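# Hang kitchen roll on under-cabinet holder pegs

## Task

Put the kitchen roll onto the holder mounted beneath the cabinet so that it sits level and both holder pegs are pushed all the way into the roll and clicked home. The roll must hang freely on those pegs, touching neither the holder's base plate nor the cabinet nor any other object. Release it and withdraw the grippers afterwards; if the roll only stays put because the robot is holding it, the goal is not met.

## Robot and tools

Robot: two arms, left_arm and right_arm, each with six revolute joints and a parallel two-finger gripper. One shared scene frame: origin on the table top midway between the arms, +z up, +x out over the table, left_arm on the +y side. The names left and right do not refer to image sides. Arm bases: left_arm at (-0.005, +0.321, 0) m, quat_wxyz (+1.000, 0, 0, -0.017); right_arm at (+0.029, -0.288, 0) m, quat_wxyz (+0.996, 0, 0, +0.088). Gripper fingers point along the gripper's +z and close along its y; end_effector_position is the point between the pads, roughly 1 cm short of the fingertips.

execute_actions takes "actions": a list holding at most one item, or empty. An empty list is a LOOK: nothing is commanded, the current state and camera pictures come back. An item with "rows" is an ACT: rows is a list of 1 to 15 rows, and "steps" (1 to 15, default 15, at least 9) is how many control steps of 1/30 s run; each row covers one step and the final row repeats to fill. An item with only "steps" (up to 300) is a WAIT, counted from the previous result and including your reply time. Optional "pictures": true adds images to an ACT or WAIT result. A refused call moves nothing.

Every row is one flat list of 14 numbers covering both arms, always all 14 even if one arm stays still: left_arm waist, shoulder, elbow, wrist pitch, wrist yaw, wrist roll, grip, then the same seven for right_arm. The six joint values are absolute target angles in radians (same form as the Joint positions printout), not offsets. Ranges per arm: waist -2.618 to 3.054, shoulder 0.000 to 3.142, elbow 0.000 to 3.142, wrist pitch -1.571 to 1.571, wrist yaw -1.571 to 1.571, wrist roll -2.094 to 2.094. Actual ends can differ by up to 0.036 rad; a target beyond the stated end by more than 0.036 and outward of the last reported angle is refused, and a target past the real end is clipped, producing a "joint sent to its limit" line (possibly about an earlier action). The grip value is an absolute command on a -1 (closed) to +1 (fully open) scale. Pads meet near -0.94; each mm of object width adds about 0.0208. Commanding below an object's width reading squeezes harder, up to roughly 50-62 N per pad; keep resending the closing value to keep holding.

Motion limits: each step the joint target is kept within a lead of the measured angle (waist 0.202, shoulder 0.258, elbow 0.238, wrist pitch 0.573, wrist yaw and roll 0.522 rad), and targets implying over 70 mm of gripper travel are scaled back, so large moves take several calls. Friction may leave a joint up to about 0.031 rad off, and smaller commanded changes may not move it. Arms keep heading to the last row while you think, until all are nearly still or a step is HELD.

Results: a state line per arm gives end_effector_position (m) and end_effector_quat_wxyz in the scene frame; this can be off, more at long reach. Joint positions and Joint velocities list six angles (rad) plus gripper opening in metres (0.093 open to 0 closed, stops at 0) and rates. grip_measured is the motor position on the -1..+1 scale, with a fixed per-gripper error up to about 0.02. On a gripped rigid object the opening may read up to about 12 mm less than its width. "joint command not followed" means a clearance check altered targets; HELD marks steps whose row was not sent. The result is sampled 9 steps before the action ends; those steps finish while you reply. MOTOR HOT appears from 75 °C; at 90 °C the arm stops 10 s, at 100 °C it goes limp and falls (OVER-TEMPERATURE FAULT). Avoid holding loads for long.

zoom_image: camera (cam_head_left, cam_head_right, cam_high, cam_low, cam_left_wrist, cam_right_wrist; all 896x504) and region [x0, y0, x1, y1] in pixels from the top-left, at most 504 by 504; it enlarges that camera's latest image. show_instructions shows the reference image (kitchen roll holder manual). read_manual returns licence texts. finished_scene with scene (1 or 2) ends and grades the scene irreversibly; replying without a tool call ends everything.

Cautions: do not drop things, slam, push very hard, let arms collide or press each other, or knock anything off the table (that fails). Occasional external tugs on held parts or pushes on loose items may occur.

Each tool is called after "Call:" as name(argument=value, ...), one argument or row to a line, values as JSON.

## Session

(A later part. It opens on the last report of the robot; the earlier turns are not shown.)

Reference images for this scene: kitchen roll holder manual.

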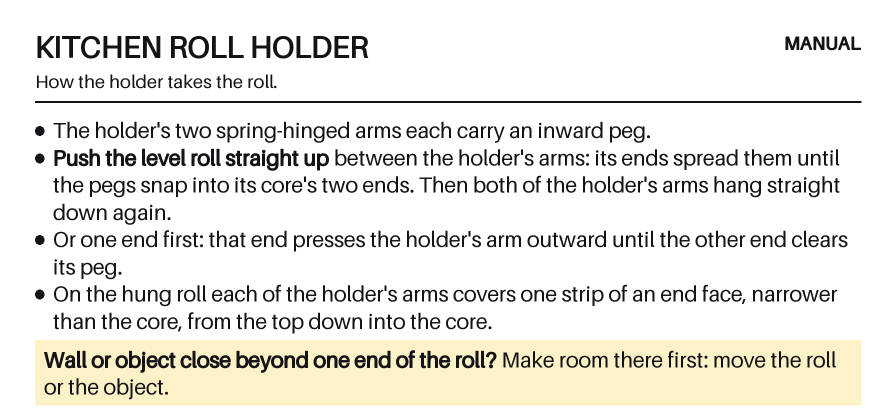

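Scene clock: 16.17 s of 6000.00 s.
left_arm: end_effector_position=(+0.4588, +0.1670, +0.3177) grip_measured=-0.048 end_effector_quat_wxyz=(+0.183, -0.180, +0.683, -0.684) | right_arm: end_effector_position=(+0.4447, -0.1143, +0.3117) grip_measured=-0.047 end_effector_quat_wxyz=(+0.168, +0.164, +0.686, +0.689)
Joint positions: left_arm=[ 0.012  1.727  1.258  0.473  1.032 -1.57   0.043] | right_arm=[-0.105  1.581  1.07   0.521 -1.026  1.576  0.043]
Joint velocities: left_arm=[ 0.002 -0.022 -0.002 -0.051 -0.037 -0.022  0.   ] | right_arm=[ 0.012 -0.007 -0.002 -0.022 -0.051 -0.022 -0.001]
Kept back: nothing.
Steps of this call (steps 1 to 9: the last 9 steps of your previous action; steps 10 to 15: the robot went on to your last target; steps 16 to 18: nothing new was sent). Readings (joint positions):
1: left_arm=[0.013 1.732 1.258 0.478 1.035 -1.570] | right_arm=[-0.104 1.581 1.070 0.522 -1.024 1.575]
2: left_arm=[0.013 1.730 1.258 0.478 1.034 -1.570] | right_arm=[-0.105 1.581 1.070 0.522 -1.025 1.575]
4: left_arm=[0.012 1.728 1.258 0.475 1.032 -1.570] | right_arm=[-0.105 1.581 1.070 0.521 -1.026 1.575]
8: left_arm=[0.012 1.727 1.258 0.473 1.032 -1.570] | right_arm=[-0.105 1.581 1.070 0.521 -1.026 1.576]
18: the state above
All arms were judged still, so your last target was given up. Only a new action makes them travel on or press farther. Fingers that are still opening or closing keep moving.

Call:
execute_actions(
  actions=[
    {"rows":[[-0.105,1.68,1.31,0.57,1.24,-1.57,-0.05,-0.04,1.545,1.12,0.61,-1.11,1.57,-0.05],[-0.11,1.68,1.32,0.59,1.25,-1.57,-0.05,-0.04,1.545,1.125,0.63,-1.11,1.57,-0.05],[-0.115,1.68,1.33,0.61,1.26,-1.57,-0.05,-0.04,1.545,1.13,0.65,-1.11,1.57,-0.05]]},
  ],
)

Call:
execute_actions(
  actions=[
    {"steps":20},
  ],
  pictures=true,
)

Scene clock: 16.83 s of 6000.00 s.
left_arm: end_effector_position=(+0.4588, +0.1670, +0.3182) grip_measured=-0.048 end_effector_quat_wxyz=(+0.184, -0.179, +0.683, -0.684) | right_arm: end_effector_position=(+0.4446, -0.1143, +0.3133) grip_measured=-0.047 end_effector_quat_wxyz=(+0.170, +0.161, +0.685, +0.690)
Joint positions: left_arm=[ 0.012  1.727  1.258  0.476  1.032 -1.57   0.043] | right_arm=[-0.105  1.581  1.07   0.531 -1.026  1.577  0.043]
Joint velocities: left_arm=[-0.012 -0.007  0.007 -0.022  0.022  0.022 -0.001] | right_arm=[ 0.017 -0.007 -0.017  0.037 -0.007  0.007  0.001]
Steps of this call (steps 1 to 14: nothing new was sent; steps 15 to 20: the first 6 steps of this action). Readings (joint positions):
15: left_arm=[0.012 1.727 1.258 0.473 1.032 -1.570] | right_arm=[-0.105 1.581 1.070 0.522 -1.026 1.576]
16: left_arm=[0.012 1.727 1.258 0.473 1.032 -1.570] | right_arm=[-0.105 1.581 1.070 0.524 -1.026 1.576]
18: left_arm=[0.012 1.727 1.258 0.475 1.032 -1.570] | right_arm=[-0.105 1.581 1.070 0.529 -1.026 1.577]
20: the state above

Scene clock: 17.50 s of 6000.00 s.
left_arm: end_effector_position=(+0.4588, +0.1670, +0.3182) grip_measured=-0.048 end_effector_quat_wxyz=(+0.184, -0.179, +0.683, -0.684) | right_arm: end_effector_position=(+0.4446, -0.1143, +0.3133) grip_measured=-0.047 end_effector_quat_wxyz=(+0.170, +0.161, +0.685, +0.690)
Joint positions: left_arm=[ 0.012  1.727  1.258  0.476  1.032 -1.57   0.043] | right_arm=[-0.105  1.581  1.07   0.531 -1.026  1.578  0.043]
Joint velocities: left_arm=[-0.007 -0.007  0.002  0.007  0.037  0.007 -0.   ] | right_arm=[ 0.002  0.012 -0.002 -0.081 -0.022 -0.037 -0.   ]
Kept back: nothing.
Steps of this call (steps 1 to 9: the last 9 steps of your previous action; steps 10 to 15: the robot went on to your last target; steps 16 to 20: nothing new was sent). Readings (joint positions):
1: left_arm=[0.012 1.727 1.258 0.476 1.032 -1.570] | right_arm=[-0.105 1.581 1.070 0.531 -1.026 1.578]
2: left_arm=[0.012 1.727 1.258 0.476 1.032 -1.570] | right_arm=[-0.105 1.581 1.070 0.531 -1.026 1.578]
4: left_arm=[0.012 1.727 1.258 0.476 1.032 -1.570] | right_arm=[-0.105 1.581 1.070 0.531 -1.026 1.578]
8: left_arm=[0.012 1.727 1.258 0.476 1.032 -1.570] | right_arm=[-0.105 1.581 1.070 0.531 -1.026 1.578]
20: the state above
All arms were judged still, so your last target was given up. Only a new action makes them travel on or press farther. Fingers that are still opening or closing keep moving.

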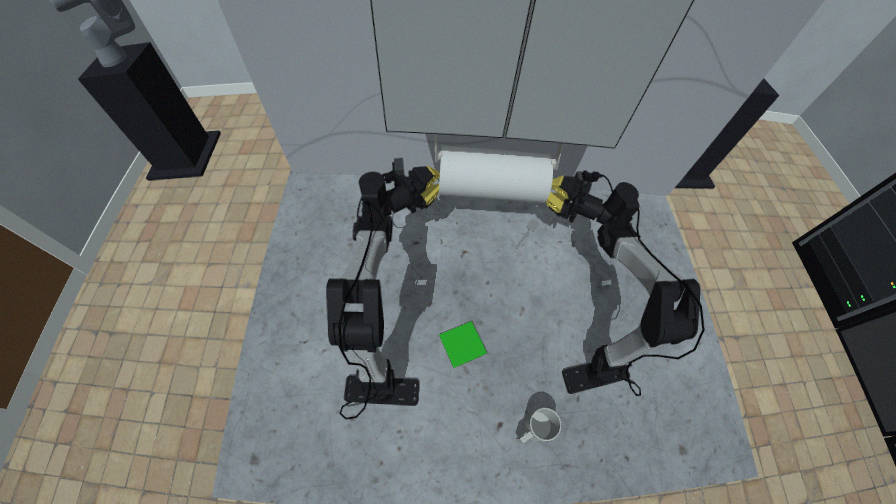

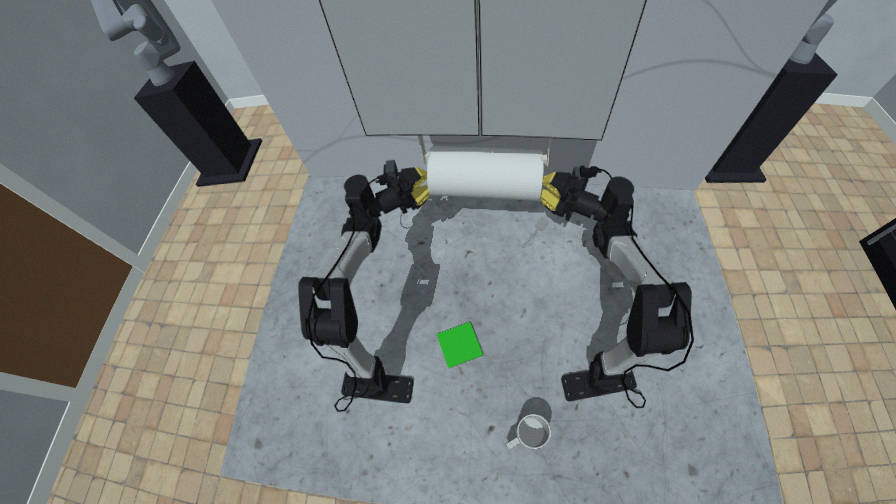

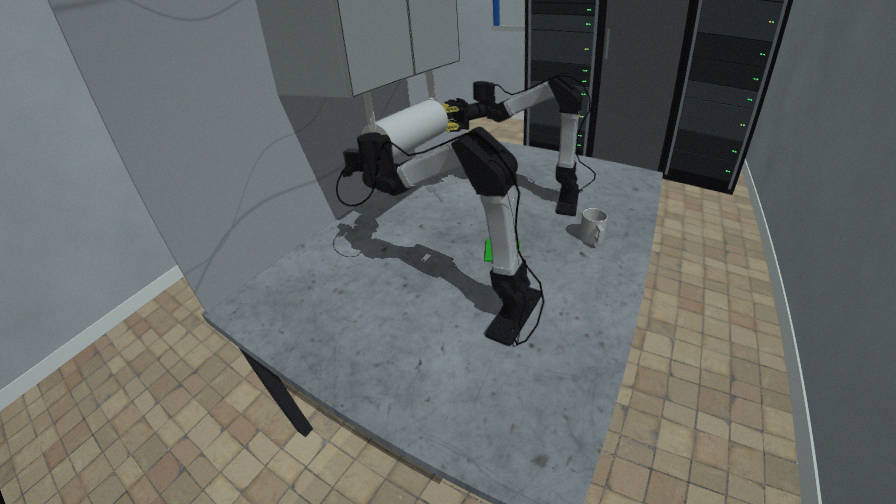

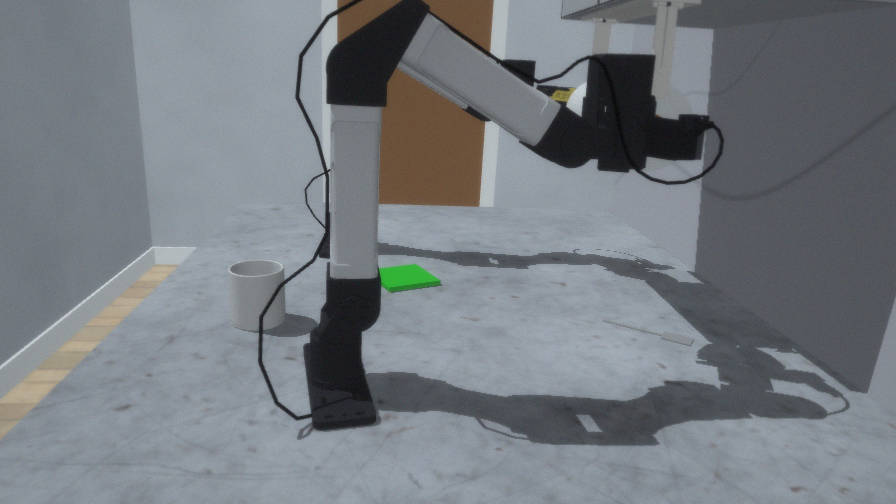

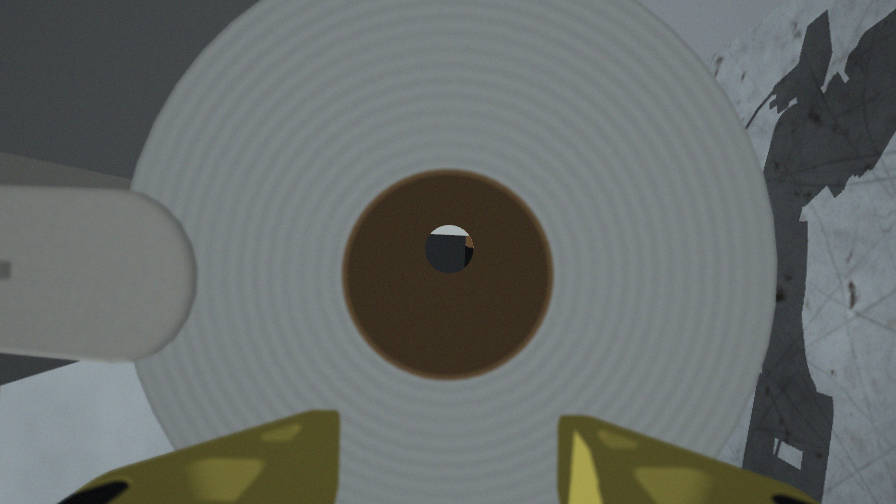

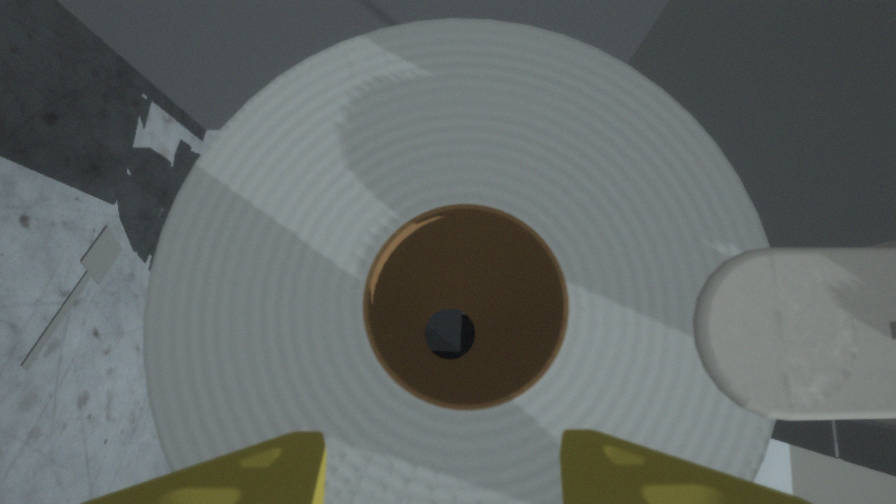

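Call:
execute_actions(
  actions=[
    {"rows":[[-0.1,1.69,1.3,0.58,1.2,-1.57,-0.05,-0.055,1.55,1.11,0.6,-1.09,1.57,-0.05],[-0.1,1.69,1.3,0.58,1.2,-1.57,-0.05,-0.07,1.55,1.11,0.6,-1.09,1.57,-0.05],[-0.1,1.69,1.3,0.58,1.2,-1.57,-0.05,-0.08,1.55,1.11,0.6,-1.09,1.57,-0.05]]},
  ],
)

Call:
execute_actions(
  actions=[
    {"steps":20},
  ],
)

Scene clock: 18.03 s of 6000.00 s.
left_arm: end_effector_position=(+0.4546, +0.1590, +0.3224) grip_measured=-0.048 end_effector_quat_wxyz=(+0.183, -0.162, +0.683, -0.689) | right_arm: end_effector_position=(+0.4483, -0.1239, +0.3126) grip_measured=-0.047 end_effector_quat_wxyz=(+0.176, +0.170, +0.683, +0.688)
Joint positions: left_arm=[-0.003  1.725  1.258  0.498  1.041 -1.57   0.043] | right_arm=[-0.128  1.581  1.07   0.527 -1.029  1.578  0.043]
Joint velocities: left_arm=[-0.071 -0.022 -0.007  0.154  0.139  0.007 -0.   ] | right_arm=[-0.12  -0.027 -0.002 -0.007  0.007 -0.051 -0.001]
Steps of this call (steps 1 to 10: nothing new was sent; steps 11 to 16: the first 6 steps of this action). Readings (joint positions):
11: left_arm=[0.012 1.727 1.258 0.476 1.032 -1.570] | right_arm=[-0.106 1.581 1.070 0.528 -1.026 1.578]
12: left_arm=[0.010 1.727 1.258 0.477 1.032 -1.570] | right_arm=[-0.110 1.581 1.070 0.526 -1.026 1.578]
14: left_arm=[0.003 1.727 1.258 0.489 1.036 -1.570] | right_arm=[-0.120 1.581 1.070 0.526 -1.028 1.578]
16: the state above

Scene clock: 18.70 s of 6000.00 s.
left_arm: end_effector_position=(+0.4527, +0.1573, +0.3240) grip_measured=-0.048 end_effector_quat_wxyz=(+0.183, -0.155, +0.683, -0.690) | right_arm: end_effector_position=(+0.4489, -0.1255, +0.3128) grip_measured=-0.047 end_effector_quat_wxyz=(+0.178, +0.171, +0.683, +0.688)
Joint positions: left_arm=[-0.006  1.725  1.258  0.506  1.05  -1.57   0.043] | right_arm=[-0.132  1.581  1.07   0.528 -1.029  1.578  0.043]
Joint velocities: left_arm=[-0.002 -0.012 -0.002 -0.051  0.007 -0.037 -0.   ] | right_arm=[ 0.017 -0.002  0.012 -0.066  0.007 -0.066 -0.001]
Kept back: nothing.
Steps of this call (steps 1 to 9: the last 9 steps of your previous action; steps 10 to 15: the robot went on to your last target; steps 16 to 20: nothing new was sent). Readings (joint positions):
1: left_arm=[-0.005 1.725 1.258 0.501 1.044 -1.570] | right_arm=[-0.131 1.581 1.070 0.527 -1.029 1.578]
2: left_arm=[-0.006 1.725 1.258 0.503 1.046 -1.570] | right_arm=[-0.132 1.581 1.070 0.528 -1.029 1.578]
4: left_arm=[-0.006 1.725 1.258 0.505 1.048 -1.570] | right_arm=[-0.132 1.581 1.070 0.528 -1.029 1.578]
8: left_arm=[-0.006 1.725 1.258 0.506 1.050 -1.570] | right_arm=[-0.132 1.581 1.070 0.528 -1.029 1.578]
20: the state above
All arms were judged still, so your last target was given up. Only a new action makes them travel on or press farther. Fingers that are still opening or closing keep moving.

Raise left a bit more.

Call:
execute_actions(
  actions=[
    {"rows":[[-0.085,1.69,1.32,0.58,1.19,-1.57,-0.05,-0.08,1.55,1.11,0.6,-1.09,1.57,-0.05],[-0.085,1.685,1.335,0.58,1.19,-1.57,-0.05,-0.08,1.55,1.11,0.6,-1.09,1.57,-0.05],[-0.085,1.68,1.35,0.57,1.19,-1.57,-0.05,-0.08,1.55,1.11,0.6,-1.09,1.57,-0.05]]},
  ],
)

Call:
execute_actions(
  actions=[
    {"steps":20},
  ],
  pictures=true,
)

Scene clock: 19.23 s of 6000.00 s.
left_arm: end_effector_position=(+0.4538, +0.1586, +0.3467) grip_measured=-0.048 end_effector_quat_wxyz=(+0.204, -0.135, +0.677, -0.694) | right_arm: end_effector_position=(+0.4488, -0.1255, +0.3164) grip_measured=-0.048 end_effector_quat_wxyz=(+0.184, +0.164, +0.681, +0.690)
Joint positions: left_arm=[-0.003  1.719  1.308  0.506  1.05  -1.565  0.043] | right_arm=[-0.132  1.581  1.072  0.545 -1.03   1.578  0.043]
Joint velocities: left_arm=[-0.002 -0.129  0.168  0.007 -0.051  0.007 -0.   ] | right_arm=[-0.012  0.017  0.085  0.183  0.007 -0.022 -0.001]
Steps of this call (steps 1 to 10: nothing new was sent; steps 11 to 16: the first 6 steps of this action). Readings (joint positions):
11: left_arm=[-0.005 1.725 1.261 0.506 1.050 -1.570] | right_arm=[-0.132 1.581 1.070 0.528 -1.029 1.578]
12: left_arm=[-0.005 1.725 1.268 0.505 1.050 -1.570] | right_arm=[-0.132 1.581 1.070 0.528 -1.029 1.578]
14: left_arm=[-0.003 1.724 1.290 0.503 1.050 -1.568] | right_arm=[-0.132 1.581 1.070 0.532 -1.030 1.578]
16: the state above

Scene clock: 19.90 s of 6000.00 s.
left_arm: end_effector_position=(+0.4503, +0.1586, +0.3579) grip_measured=-0.048 end_effector_quat_wxyz=(+0.216, -0.122, +0.674, -0.696) | right_arm: end_effector_position=(+0.4471, -0.1255, +0.3247) grip_measured=-0.048 end_effector_quat_wxyz=(+0.194, +0.154, +0.678, +0.693)
Joint positions: left_arm=[-0.003  1.705  1.317  0.515  1.052 -1.56   0.043] | right_arm=[-0.132  1.572  1.077  0.563 -1.03   1.578  0.043]
Joint velocities: left_arm=[-0.002 -0.017 -0.007 -0.037  0.022 -0.007 -0.   ] | right_arm=[ 0.002 -0.017 -0.002  0.022  0.051  0.022  0.001]
Kept back: nothing.
Steps of this call (steps 1 to 9: the last 9 steps of your previous action; steps 10 to 20: the robot went on to your last target). Readings (joint positions):
1: left_arm=[-0.003 1.715 1.312 0.508 1.050 -1.564] | right_arm=[-0.132 1.581 1.075 0.549 -1.030 1.578]
2: left_arm=[-0.003 1.711 1.315 0.510 1.050 -1.563] | right_arm=[-0.132 1.580 1.076 0.553 -1.029 1.578]
4: left_arm=[-0.003 1.706 1.317 0.514 1.051 -1.562] | right_arm=[-0.132 1.575 1.077 0.557 -1.029 1.578]
8: left_arm=[-0.003 1.705 1.317 0.515 1.052 -1.561] | right_arm=[-0.132 1.572 1.077 0.562 -1.029 1.578]
20: the state above

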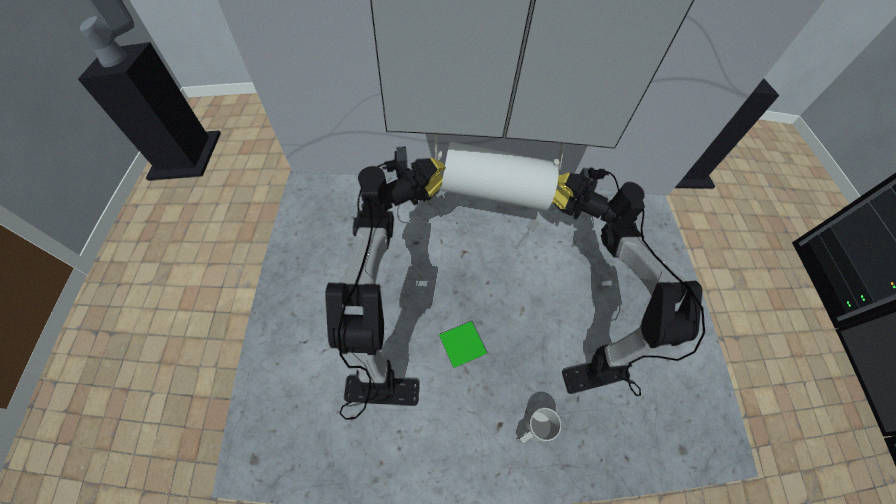

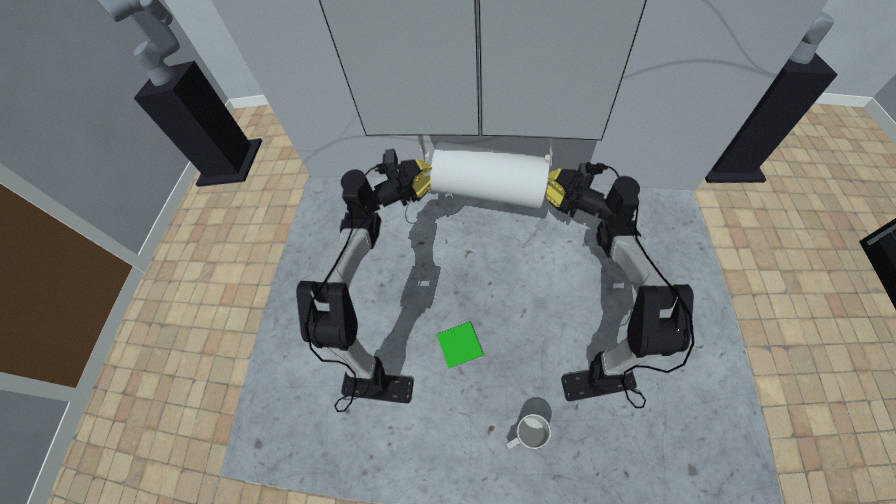

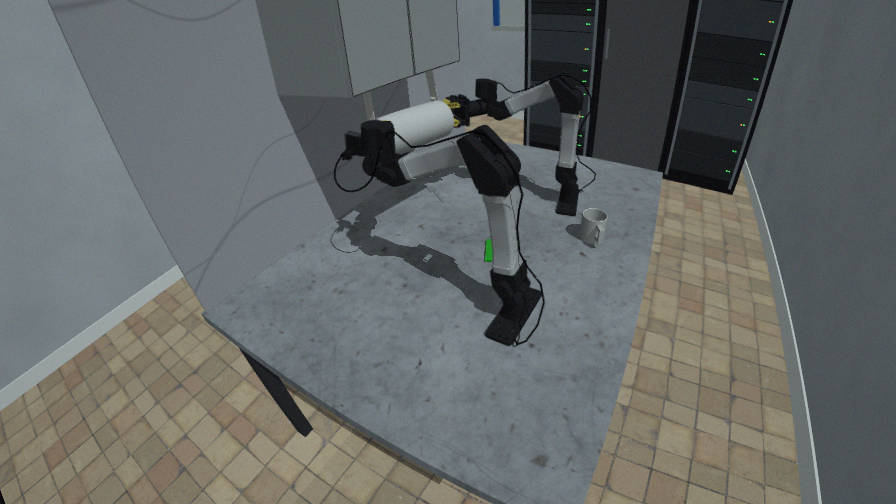

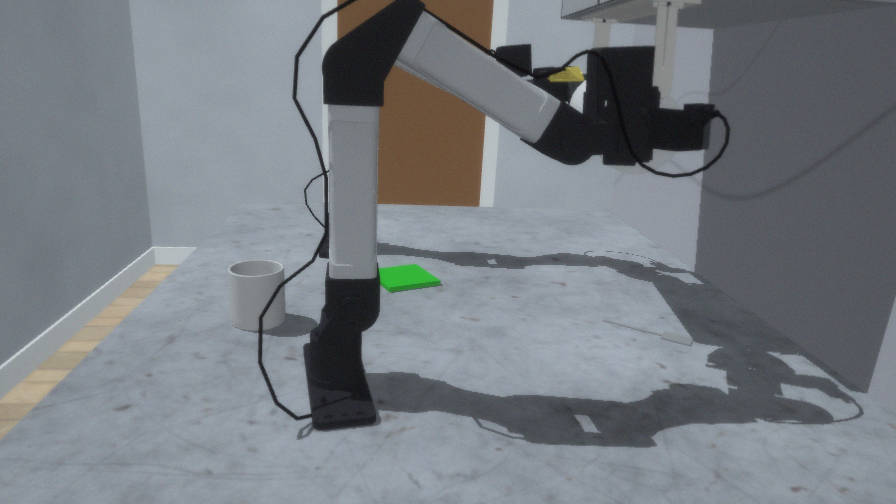

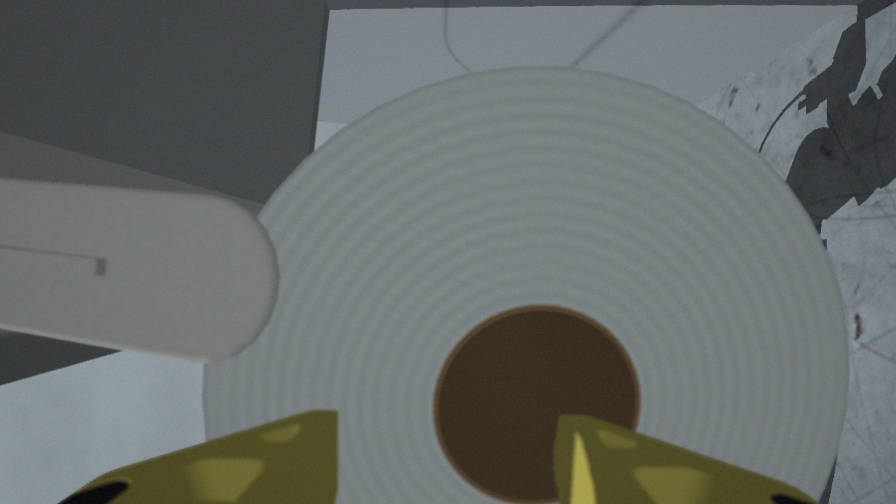

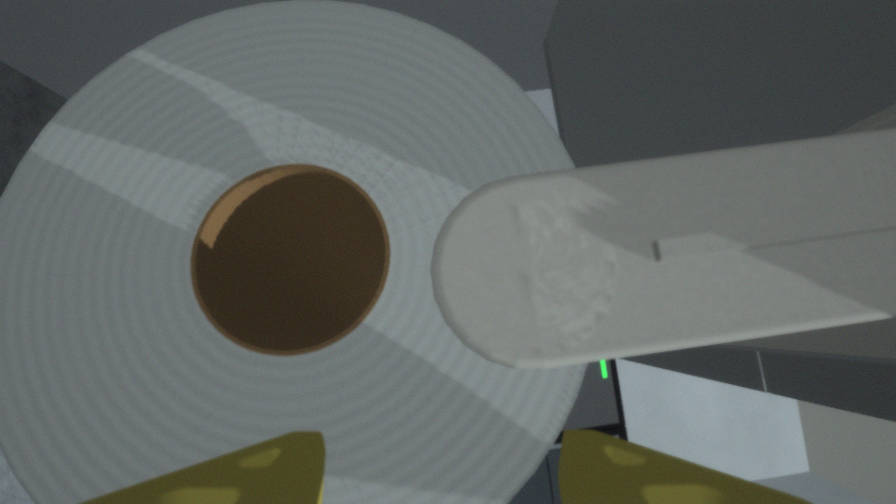

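Call:
execute_actions(
  actions=[],
)

Scene clock: 21.30 s of 6000.00 s.
left_arm: end_effector_position=(+0.4503, +0.1586, +0.3579) grip_measured=-0.048 end_effector_quat_wxyz=(+0.216, -0.122, +0.674, -0.696) | right_arm: end_effector_position=(+0.4471, -0.1255, +0.3247) grip_measured=-0.048 end_effector_quat_wxyz=(+0.194, +0.154, +0.678, +0.693)
Joint positions: left_arm=[-0.003  1.705  1.317  0.515  1.052 -1.56   0.043] | right_arm=[-0.132  1.572  1.077  0.563 -1.03   1.578  0.043]
Joint velocities: left_arm=[ 0.012 -0.012 -0.002 -0.051  0.007 -0.051 -0.   ] | right_arm=[-0.002 -0.002 -0.002 -0.066 -0.022  0.022 -0.   ]
Kept back: nothing.
Steps of this call (steps 1 to 15: the robot went on to your last target; steps 16 to 42: nothing new was sent). Readings (joint positions):
1: left_arm=[-0.003 1.705 1.317 0.515 1.052 -1.560] | right_arm=[-0.132 1.572 1.077 0.563 -1.030 1.578]
2: left_arm=[-0.003 1.705 1.317 0.515 1.052 -1.560] | right_arm=[-0.132 1.572 1.077 0.563 -1.030 1.578]
4: left_arm=[-0.003 1.705 1.317 0.515 1.052 -1.560] | right_arm=[-0.132 1.572 1.077 0.563 -1.030 1.578]
8: left_arm=[-0.003 1.705 1.317 0.515 1.052 -1.560] | right_arm=[-0.132 1.572 1.077 0.563 -1.030 1.578]
42: the state above
All arms were judged still, so your last target was given up. Only a new action makes them travel on or press farther. Fingers that are still opening or closing keep moving.

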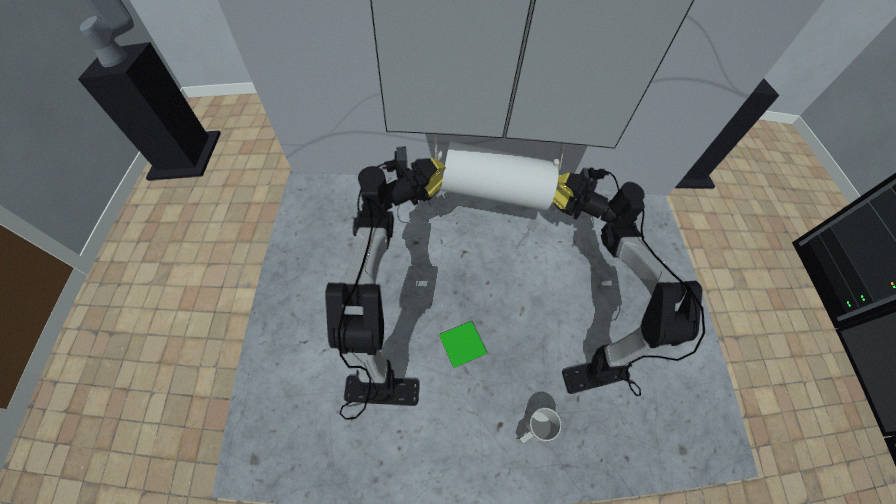

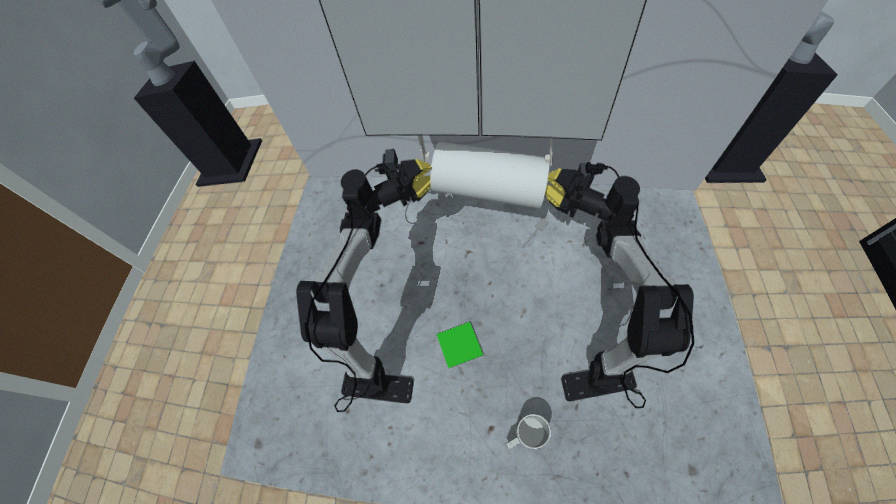

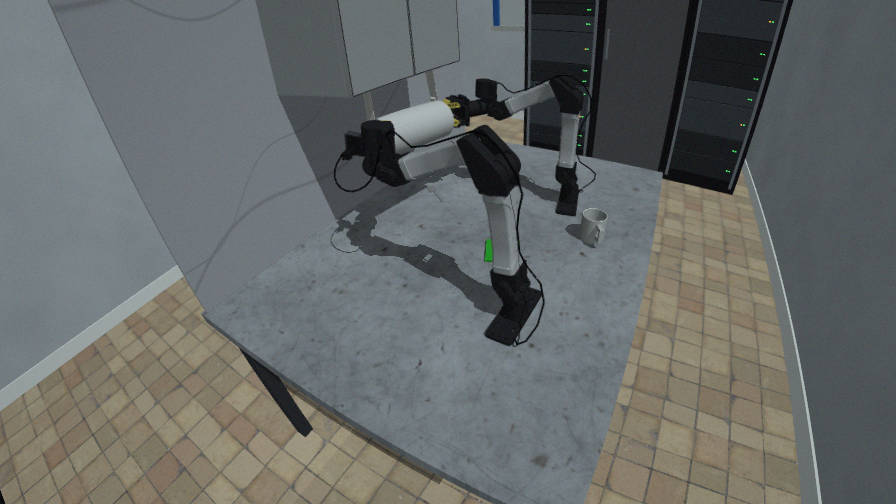

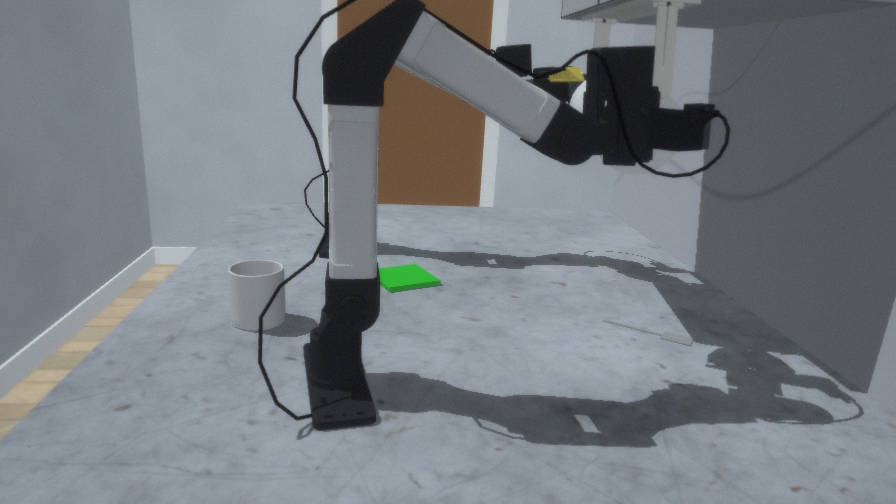

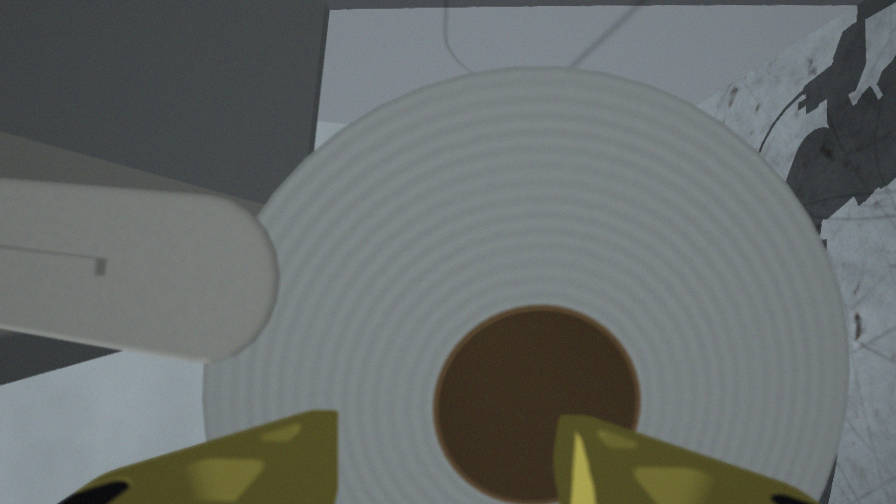

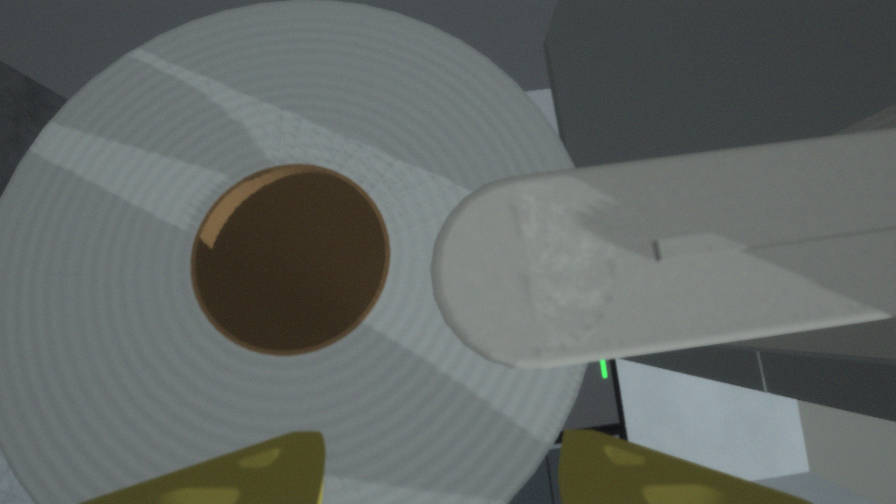

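Call:
execute_actions(
  actions=[
    {"rows":[[-0.085,1.69,1.33,0.57,1.19,-1.57,-0.05,-0.07,1.56,1.10,0.6,-1.1,1.57,-0.05],[-0.085,1.70,1.31,0.57,1.19,-1.57,-0.05,-0.06,1.57,1.09,0.61,-1.11,1.57,-0.05],[-0.082,1.71,1.29,0.575,1.19,-1.57,-0.05,-0.055,1.58,1.08,0.62,-1.12,1.57,-0.05],[-0.08,1.72,1.275,0.58,1.19,-1.57,-0.05,-0.05,1.59,1.07,0.63,-1.13,1.57,-0.05],[-0.08,1.73,1.26,0.585,1.19,-1.57,-0.05,-0.05,1.60,1.06,0.64,-1.13,1.57,-0.05],[-0.08,1.735,1.245,0.59,1.19,-1.57,-0.05,-0.05,1.61,1.05,0.65,-1.13,1.57,-0.05],[-0.08,1.74,1.23,0.6,1.19,-1.57,-0.05,-0.05,1.62,1.035,0.665,-1.13,1.57,-0.05],[-0.08,1.745,1.21,0.62,1.19,-1.57,-0.05,-0.05,1.63,1.02,0.68,-1.13,1.57,-0.05],[-0.08,1.76,1.19,0.65,1.19,-1.57,-0.05,-0.05,1.645,1.0,0.71,-1.13,1.57,-0.05],[-0.08,1.775,1.17,0.68,1.19,-1.57,-0.05,-0.05,1.66,0.98,0.74,-1.13,1.57,-0.05],[-0.08,1.79,1.145,0.71,1.19,-1.57,-0.05,-0.05,1.68,0.955,0.78,-1.13,1.57,-0.05],[-0.08,1.81,1.115,0.75,1.19,-1.57,-0.05,-0.05,1.705,0.925,0.83,-1.13,1.57,-0.05],[-0.08,1.835,1.075,0.81,1.19,-1.57,-0.05,-0.05,1.735,0.885,0.89,-1.13,1.57,-0.05],[-0.08,1.86,1.035,0.87,1.19,-1.57,-0.05,-0.05,1.77,0.845,0.96,-1.13,1.57,-0.05],[-0.08,1.89,0.995,0.92,1.19,-1.57,-0.05,-0.05,1.80,0.805,1.02,-1.13,1.57,-0.05]]},
  ],
)

Call:
execute_actions(
  actions=[
    {"rows":[[-0.08,1.915,0.985,0.95,1.19,-1.57,-0.05,-0.05,1.83,0.795,1.055,-1.13,1.57,-0.05],[-0.08,1.94,0.975,0.985,1.19,-1.57,-0.05,-0.05,1.86,0.785,1.095,-1.13,1.57,-0.05],[-0.08,1.965,0.965,1.02,1.19,-1.57,-0.05,-0.05,1.89,0.775,1.135,-1.13,1.57,-0.05],[-0.08,1.99,0.955,1.055,1.19,-1.57,-0.05,-0.05,1.92,0.765,1.175,-1.13,1.57,-0.05],[-0.08,2.015,0.945,1.09,1.19,-1.57,-0.05,-0.05,1.95,0.76,1.21,-1.13,1.57,-0.05],[-0.08,2.04,0.94,1.12,1.19,-1.57,-0.05,-0.05,1.98,0.755,1.245,-1.13,1.57,-0.05],[-0.08,2.065,0.935,1.15,1.19,-1.57,-0.05,-0.05,2.01,0.75,1.28,-1.13,1.57,-0.05],[-0.08,2.09,0.93,1.18,1.19,-1.57,-0.05,-0.05,2.04,0.75,1.31,-1.13,1.57,-0.05],[-0.08,2.115,0.925,1.21,1.19,-1.57,-0.05,-0.05,2.07,0.75,1.34,-1.13,1.57,-0.05],[-0.08,2.14,0.92,1.24,1.19,-1.57,-0.05,-0.05,2.10,0.75,1.37,-1.13,1.57,-0.05],[-0.08,2.16,0.92,1.26,1.19,-1.57,-0.05,-0.05,2.125,0.75,1.395,-1.13,1.57,-0.05],[-0.08,2.18,0.92,1.28,1.19,-1.57,-0.05,-0.05,2.145,0.75,1.415,-1.13,1.57,-0.05],[-0.08,2.195,0.92,1.295,1.19,-1.57,-0.05,-0.05,2.165,0.75,1.435,-1.13,1.57,-0.05],[-0.08,2.21,0.92,1.31,1.19,-1.57,-0.05,-0.05,2.18,0.75,1.45,-1.13,1.57,-0.05],[-0.08,2.22,0.92,1.32,1.19,-1.57,-0.05,-0.05,2.19,0.75,1.46,-1.13,1.57,-0.05]]},
  ],
)

Call:
execute_actions(
  actions=[
    {"steps":20},
  ],
  pictures=true,
)

Scene clock: 23.47 s of 6000.00 s.
left_arm: end_effector_position=(+0.4511, +0.1599, +0.3441) grip_measured=-0.048 end_effector_quat_wxyz=(+0.209, -0.131, +0.676, -0.694) | right_arm: end_effector_position=(+0.4451, -0.1216, +0.3263) grip_measured=-0.048 end_effector_quat_wxyz=(+0.194, +0.141, +0.677, +0.696)
Joint positions: left_arm=[ 0.     1.712  1.283  0.533  1.052 -1.56   0.043] | right_arm=[-0.125  1.577  1.077  0.587 -1.041  1.578  0.043]
Joint velocities: left_arm=[ 0.022  0.154 -0.413  0.125  0.037  0.007 -0.001] | right_arm=[ 0.081  0.129  0.002  0.374 -0.139  0.007 -0.001]
Steps of this call (steps 1 to 59: nothing new was sent; steps 60 to 65: the first 6 steps of this action). Readings (joint positions):
60: left_arm=[-0.003 1.705 1.317 0.515 1.052 -1.560] | right_arm=[-0.132 1.572 1.077 0.563 -1.031 1.578]
61: left_arm=[-0.003 1.705 1.317 0.515 1.052 -1.560] | right_arm=[-0.132 1.572 1.077 0.563 -1.032 1.578]
63: left_arm=[-0.002 1.706 1.307 0.523 1.052 -1.560] | right_arm=[-0.130 1.572 1.077 0.569 -1.036 1.578]
65: the state above

Scene clock: 23.97 s of 6000.00 s.
left_arm: end_effector_position=(+0.4497, +0.1599, +0.1370) grip_measured=-0.048 end_effector_quat_wxyz=(+0.115, -0.223, +0.702, -0.666) | right_arm: end_effector_position=(+0.4445, -0.1180, +0.1512) grip_measured=-0.048 end_effector_quat_wxyz=(+0.139, +0.186, +0.696, +0.680)
Joint positions: left_arm=[ 0.     2.024  0.95   0.9    1.053 -1.557  0.043] | right_arm=[-0.118  1.923  0.778  1.069 -1.048  1.565  0.043]
Joint velocities: left_arm=[-0.002  0.808 -0.281  0.842  0.066 -0.051 -0.001] | right_arm=[ 0.002  0.857 -0.232  1.033  0.051 -0.066 -0.   ]
Steps of this call (steps 1 to 9: the last 9 steps of your previous action; steps 10 to 15: the first 6 steps of this action). Readings (joint positions):
10: left_arm=[0.000 1.864 1.042 0.755 1.055 -1.558] | right_arm=[-0.118 1.740 0.875 0.891 -1.051 1.564]
11: left_arm=[0.000 1.894 1.015 0.787 1.054 -1.557] | right_arm=[-0.118 1.778 0.845 0.929 -1.050 1.564]
13: left_arm=[0.000 1.962 0.976 0.844 1.053 -1.557] | right_arm=[-0.118 1.855 0.802 1.000 -1.048 1.565]
15: the state above

Scene clock: 24.63 s of 6000.00 s.
left_arm: end_effector_position=(+0.4495, +0.1588, +0.0965) grip_measured=-0.048 end_effector_quat_wxyz=(+0.155, -0.175, +0.693, -0.682) | right_arm: end_effector_position=(+0.4485, -0.1201, +0.1087) grip_measured=-0.048 end_effector_quat_wxyz=(+0.186, +0.147, +0.682, +0.692)
Joint positions: left_arm=[ 0.     2.226  0.928  1.255  1.067 -1.557  0.043] | right_arm=[-0.122  2.169  0.767  1.455 -1.041  1.566  0.043]
Joint velocities: left_arm=[-0.012 -0.007 -0.017  0.037  0.051  0.007  0.   ] | right_arm=[ 0.002 -0.012 -0.002  0.037 -0.022 -0.037  0.   ]
Kept back: nothing.
Steps of this call (steps 1 to 9: the last 9 steps of your previous action; steps 10 to 20: the robot went on to your last target). Readings (joint positions):
1: left_arm=[0.000 2.051 0.941 0.930 1.053 -1.557] | right_arm=[-0.118 1.953 0.772 1.105 -1.048 1.565]
2: left_arm=[0.000 2.075 0.936 0.961 1.054 -1.557] | right_arm=[-0.118 1.981 0.768 1.141 -1.048 1.565]
4: left_arm=[0.000 2.119 0.930 1.027 1.054 -1.557] | right_arm=[-0.118 2.035 0.767 1.214 -1.048 1.565]
8: left_arm=[0.000 2.191 0.928 1.151 1.059 -1.557] | right_arm=[-0.119 2.129 0.767 1.342 -1.045 1.565]
20: the state above

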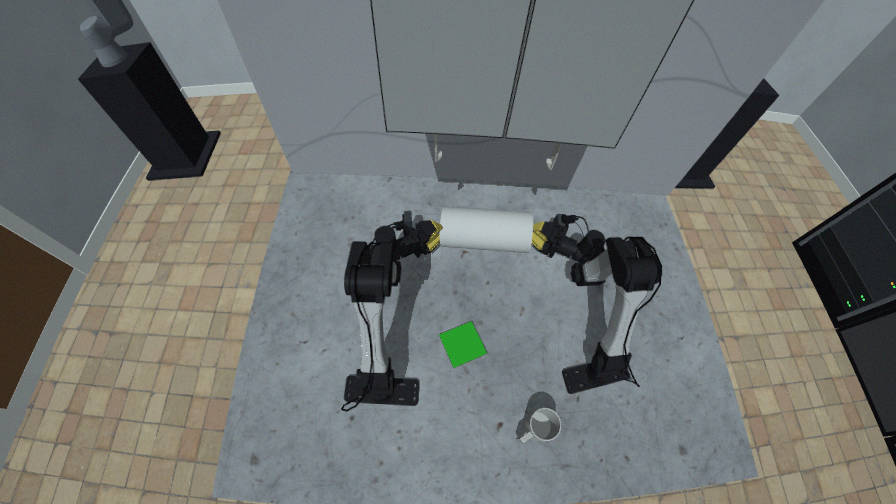

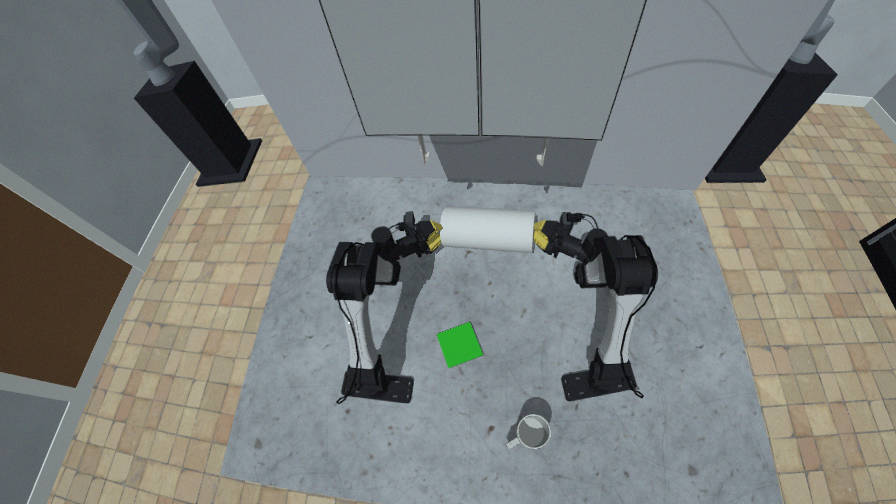

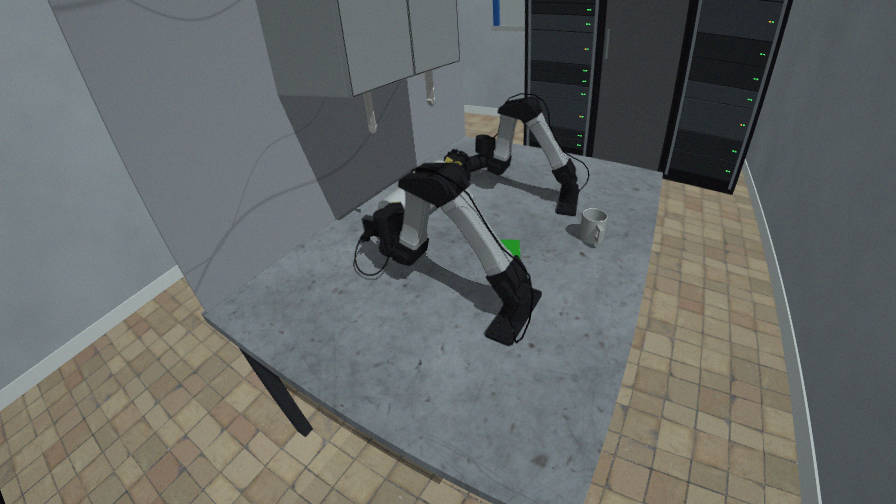

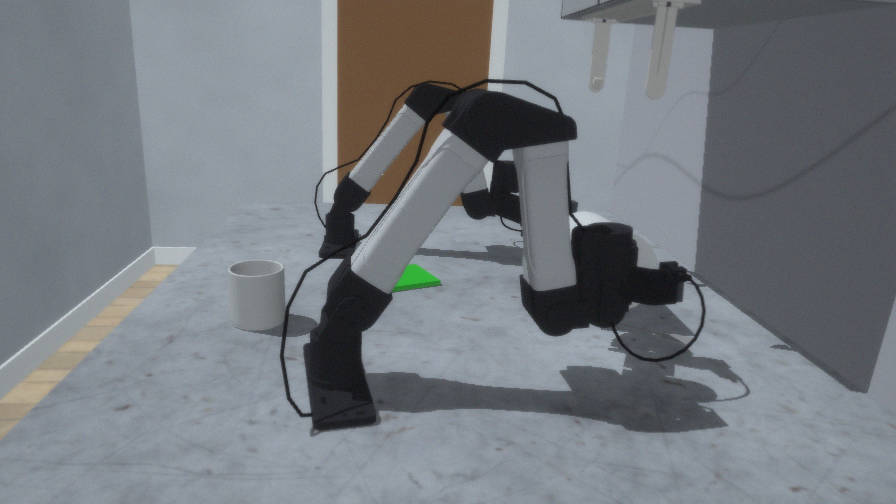

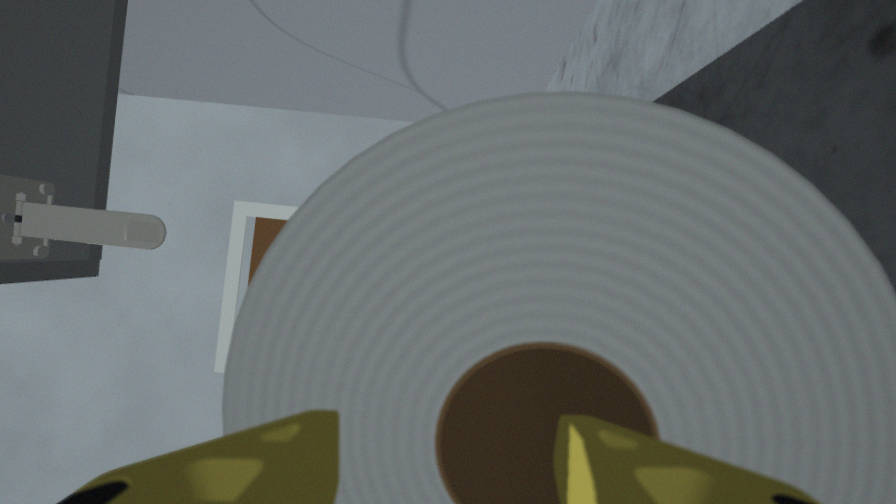

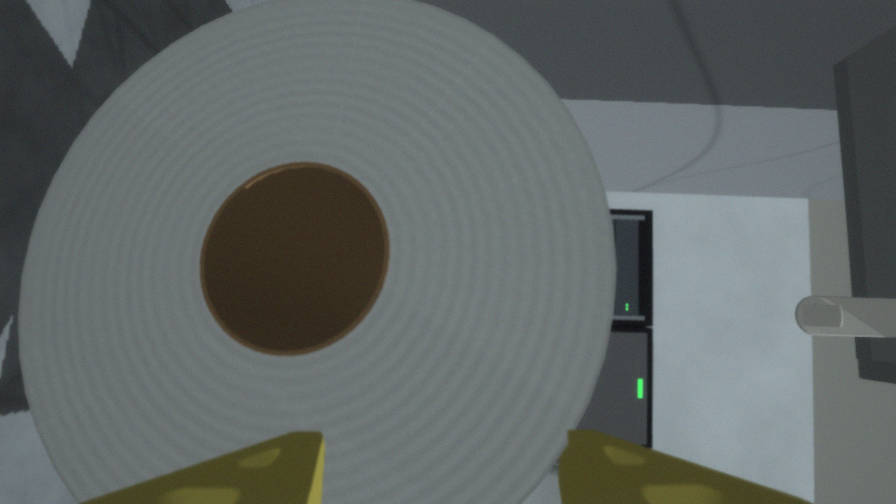

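Call:
execute_actions(
  actions=[
    {"rows":[[-0.08,2.22,0.92,1.29,1.19,-1.57,-0.05,-0.05,2.2,0.78,1.46,-1.13,1.57,-0.05],[-0.08,2.22,0.92,1.29,1.19,-1.57,-0.05,-0.05,2.215,0.8,1.46,-1.13,1.57,-0.05],[-0.08,2.225,0.92,1.29,1.19,-1.57,-0.05,-0.05,2.23,0.82,1.46,-1.13,1.57,-0.05],[-0.08,2.225,0.92,1.29,1.19,-1.57,-0.05,-0.05,2.245,0.835,1.46,-1.13,1.57,-0.05],[-0.08,2.23,0.92,1.29,1.19,-1.57,-0.05,-0.05,2.26,0.85,1.46,-1.13,1.57,-0.05],[-0.08,2.235,0.92,1.29,1.19,-1.57,-0.05,-0.05,2.275,0.865,1.46,-1.13,1.57,-0.05],[-0.08,2.24,0.92,1.29,1.19,-1.57,-0.05,-0.05,2.285,0.865,1.46,-1.13,1.57,-0.05],[-0.08,2.245,0.92,1.29,1.19,-1.57,-0.05,-0.05,2.295,0.865,1.46,-1.13,1.57,-0.05],[-0.08,2.25,0.92,1.29,1.19,-1.57,-0.05,-0.05,2.305,0.865,1.46,-1.13,1.57,-0.05]]},
  ],
)

Call:
execute_actions(
  actions=[
    {"steps":15},
  ],
)

Scene clock: 25.53 s of 6000.00 s.
left_arm: end_effector_position=(+0.4495, +0.1588, +0.0953) grip_measured=-0.048 end_effector_quat_wxyz=(+0.155, -0.175, +0.693, -0.682) | right_arm: end_effector_position=(+0.4599, -0.1196, +0.1025) grip_measured=-0.048 end_effector_quat_wxyz=(+0.191, +0.143, +0.680, +0.693)
Joint positions: left_arm=[ 0.     2.229  0.928  1.257  1.067 -1.557  0.043] | right_arm=[-0.122  2.223  0.82   1.469 -1.04   1.566  0.043]
Joint velocities: left_arm=[-0.017  0.1   -0.012 -0.11  -0.095 -0.022  0.002] | right_arm=[ 0.002  0.447  0.471  0.066  0.051 -0.022 -0.001]
Steps of this call (steps 1 to 21: the robot went on to your last target; steps 22 to 27: the first 6 steps of this action). Readings (joint positions):
22: left_arm=[0.000 2.226 0.928 1.260 1.067 -1.557] | right_arm=[-0.122 2.169 0.767 1.461 -1.041 1.566]
23: left_arm=[0.000 2.226 0.928 1.260 1.067 -1.557] | right_arm=[-0.122 2.172 0.769 1.463 -1.042 1.566]
25: left_arm=[0.000 2.226 0.928 1.258 1.067 -1.557] | right_arm=[-0.122 2.192 0.789 1.468 -1.042 1.566]
27: the state above

Scene clock: 26.03 s of 6000.00 s.
left_arm: end_effector_position=(+0.4474, +0.1575, +0.0923) grip_measured=-0.048 end_effector_quat_wxyz=(+0.150, -0.171, +0.694, -0.683) | right_arm: end_effector_position=(+0.4688, -0.1220, +0.0915) grip_measured=-0.048 end_effector_quat_wxyz=(+0.197, +0.151, +0.679, +0.691)
Joint positions: left_arm=[-0.     2.24   0.928  1.268  1.079 -1.557  0.043] | right_arm=[-0.125  2.275  0.851  1.489 -1.022  1.567  0.043]
Joint velocities: left_arm=[-0.012  0.002 -0.027 -0.022 -0.022  0.007 -0.001] | right_arm=[ 0.012  0.007 -0.037  0.007 -0.066  0.095 -0.001]
Kept back: nothing.
Steps of this call (steps 1 to 9: the last 9 steps of your previous action; steps 10 to 15: the robot went on to your last target). Readings (joint positions):
1: left_arm=[0.000 2.233 0.928 1.257 1.067 -1.557] | right_arm=[-0.122 2.237 0.834 1.469 -1.036 1.566]
2: left_arm=[0.000 2.237 0.928 1.259 1.070 -1.557] | right_arm=[-0.123 2.250 0.843 1.472 -1.033 1.566]
4: left_arm=[0.000 2.238 0.928 1.264 1.074 -1.557] | right_arm=[-0.124 2.267 0.851 1.480 -1.028 1.566]
8: left_arm=[-0.000 2.240 0.928 1.267 1.078 -1.557] | right_arm=[-0.125 2.275 0.851 1.486 -1.023 1.567]
15: the state above


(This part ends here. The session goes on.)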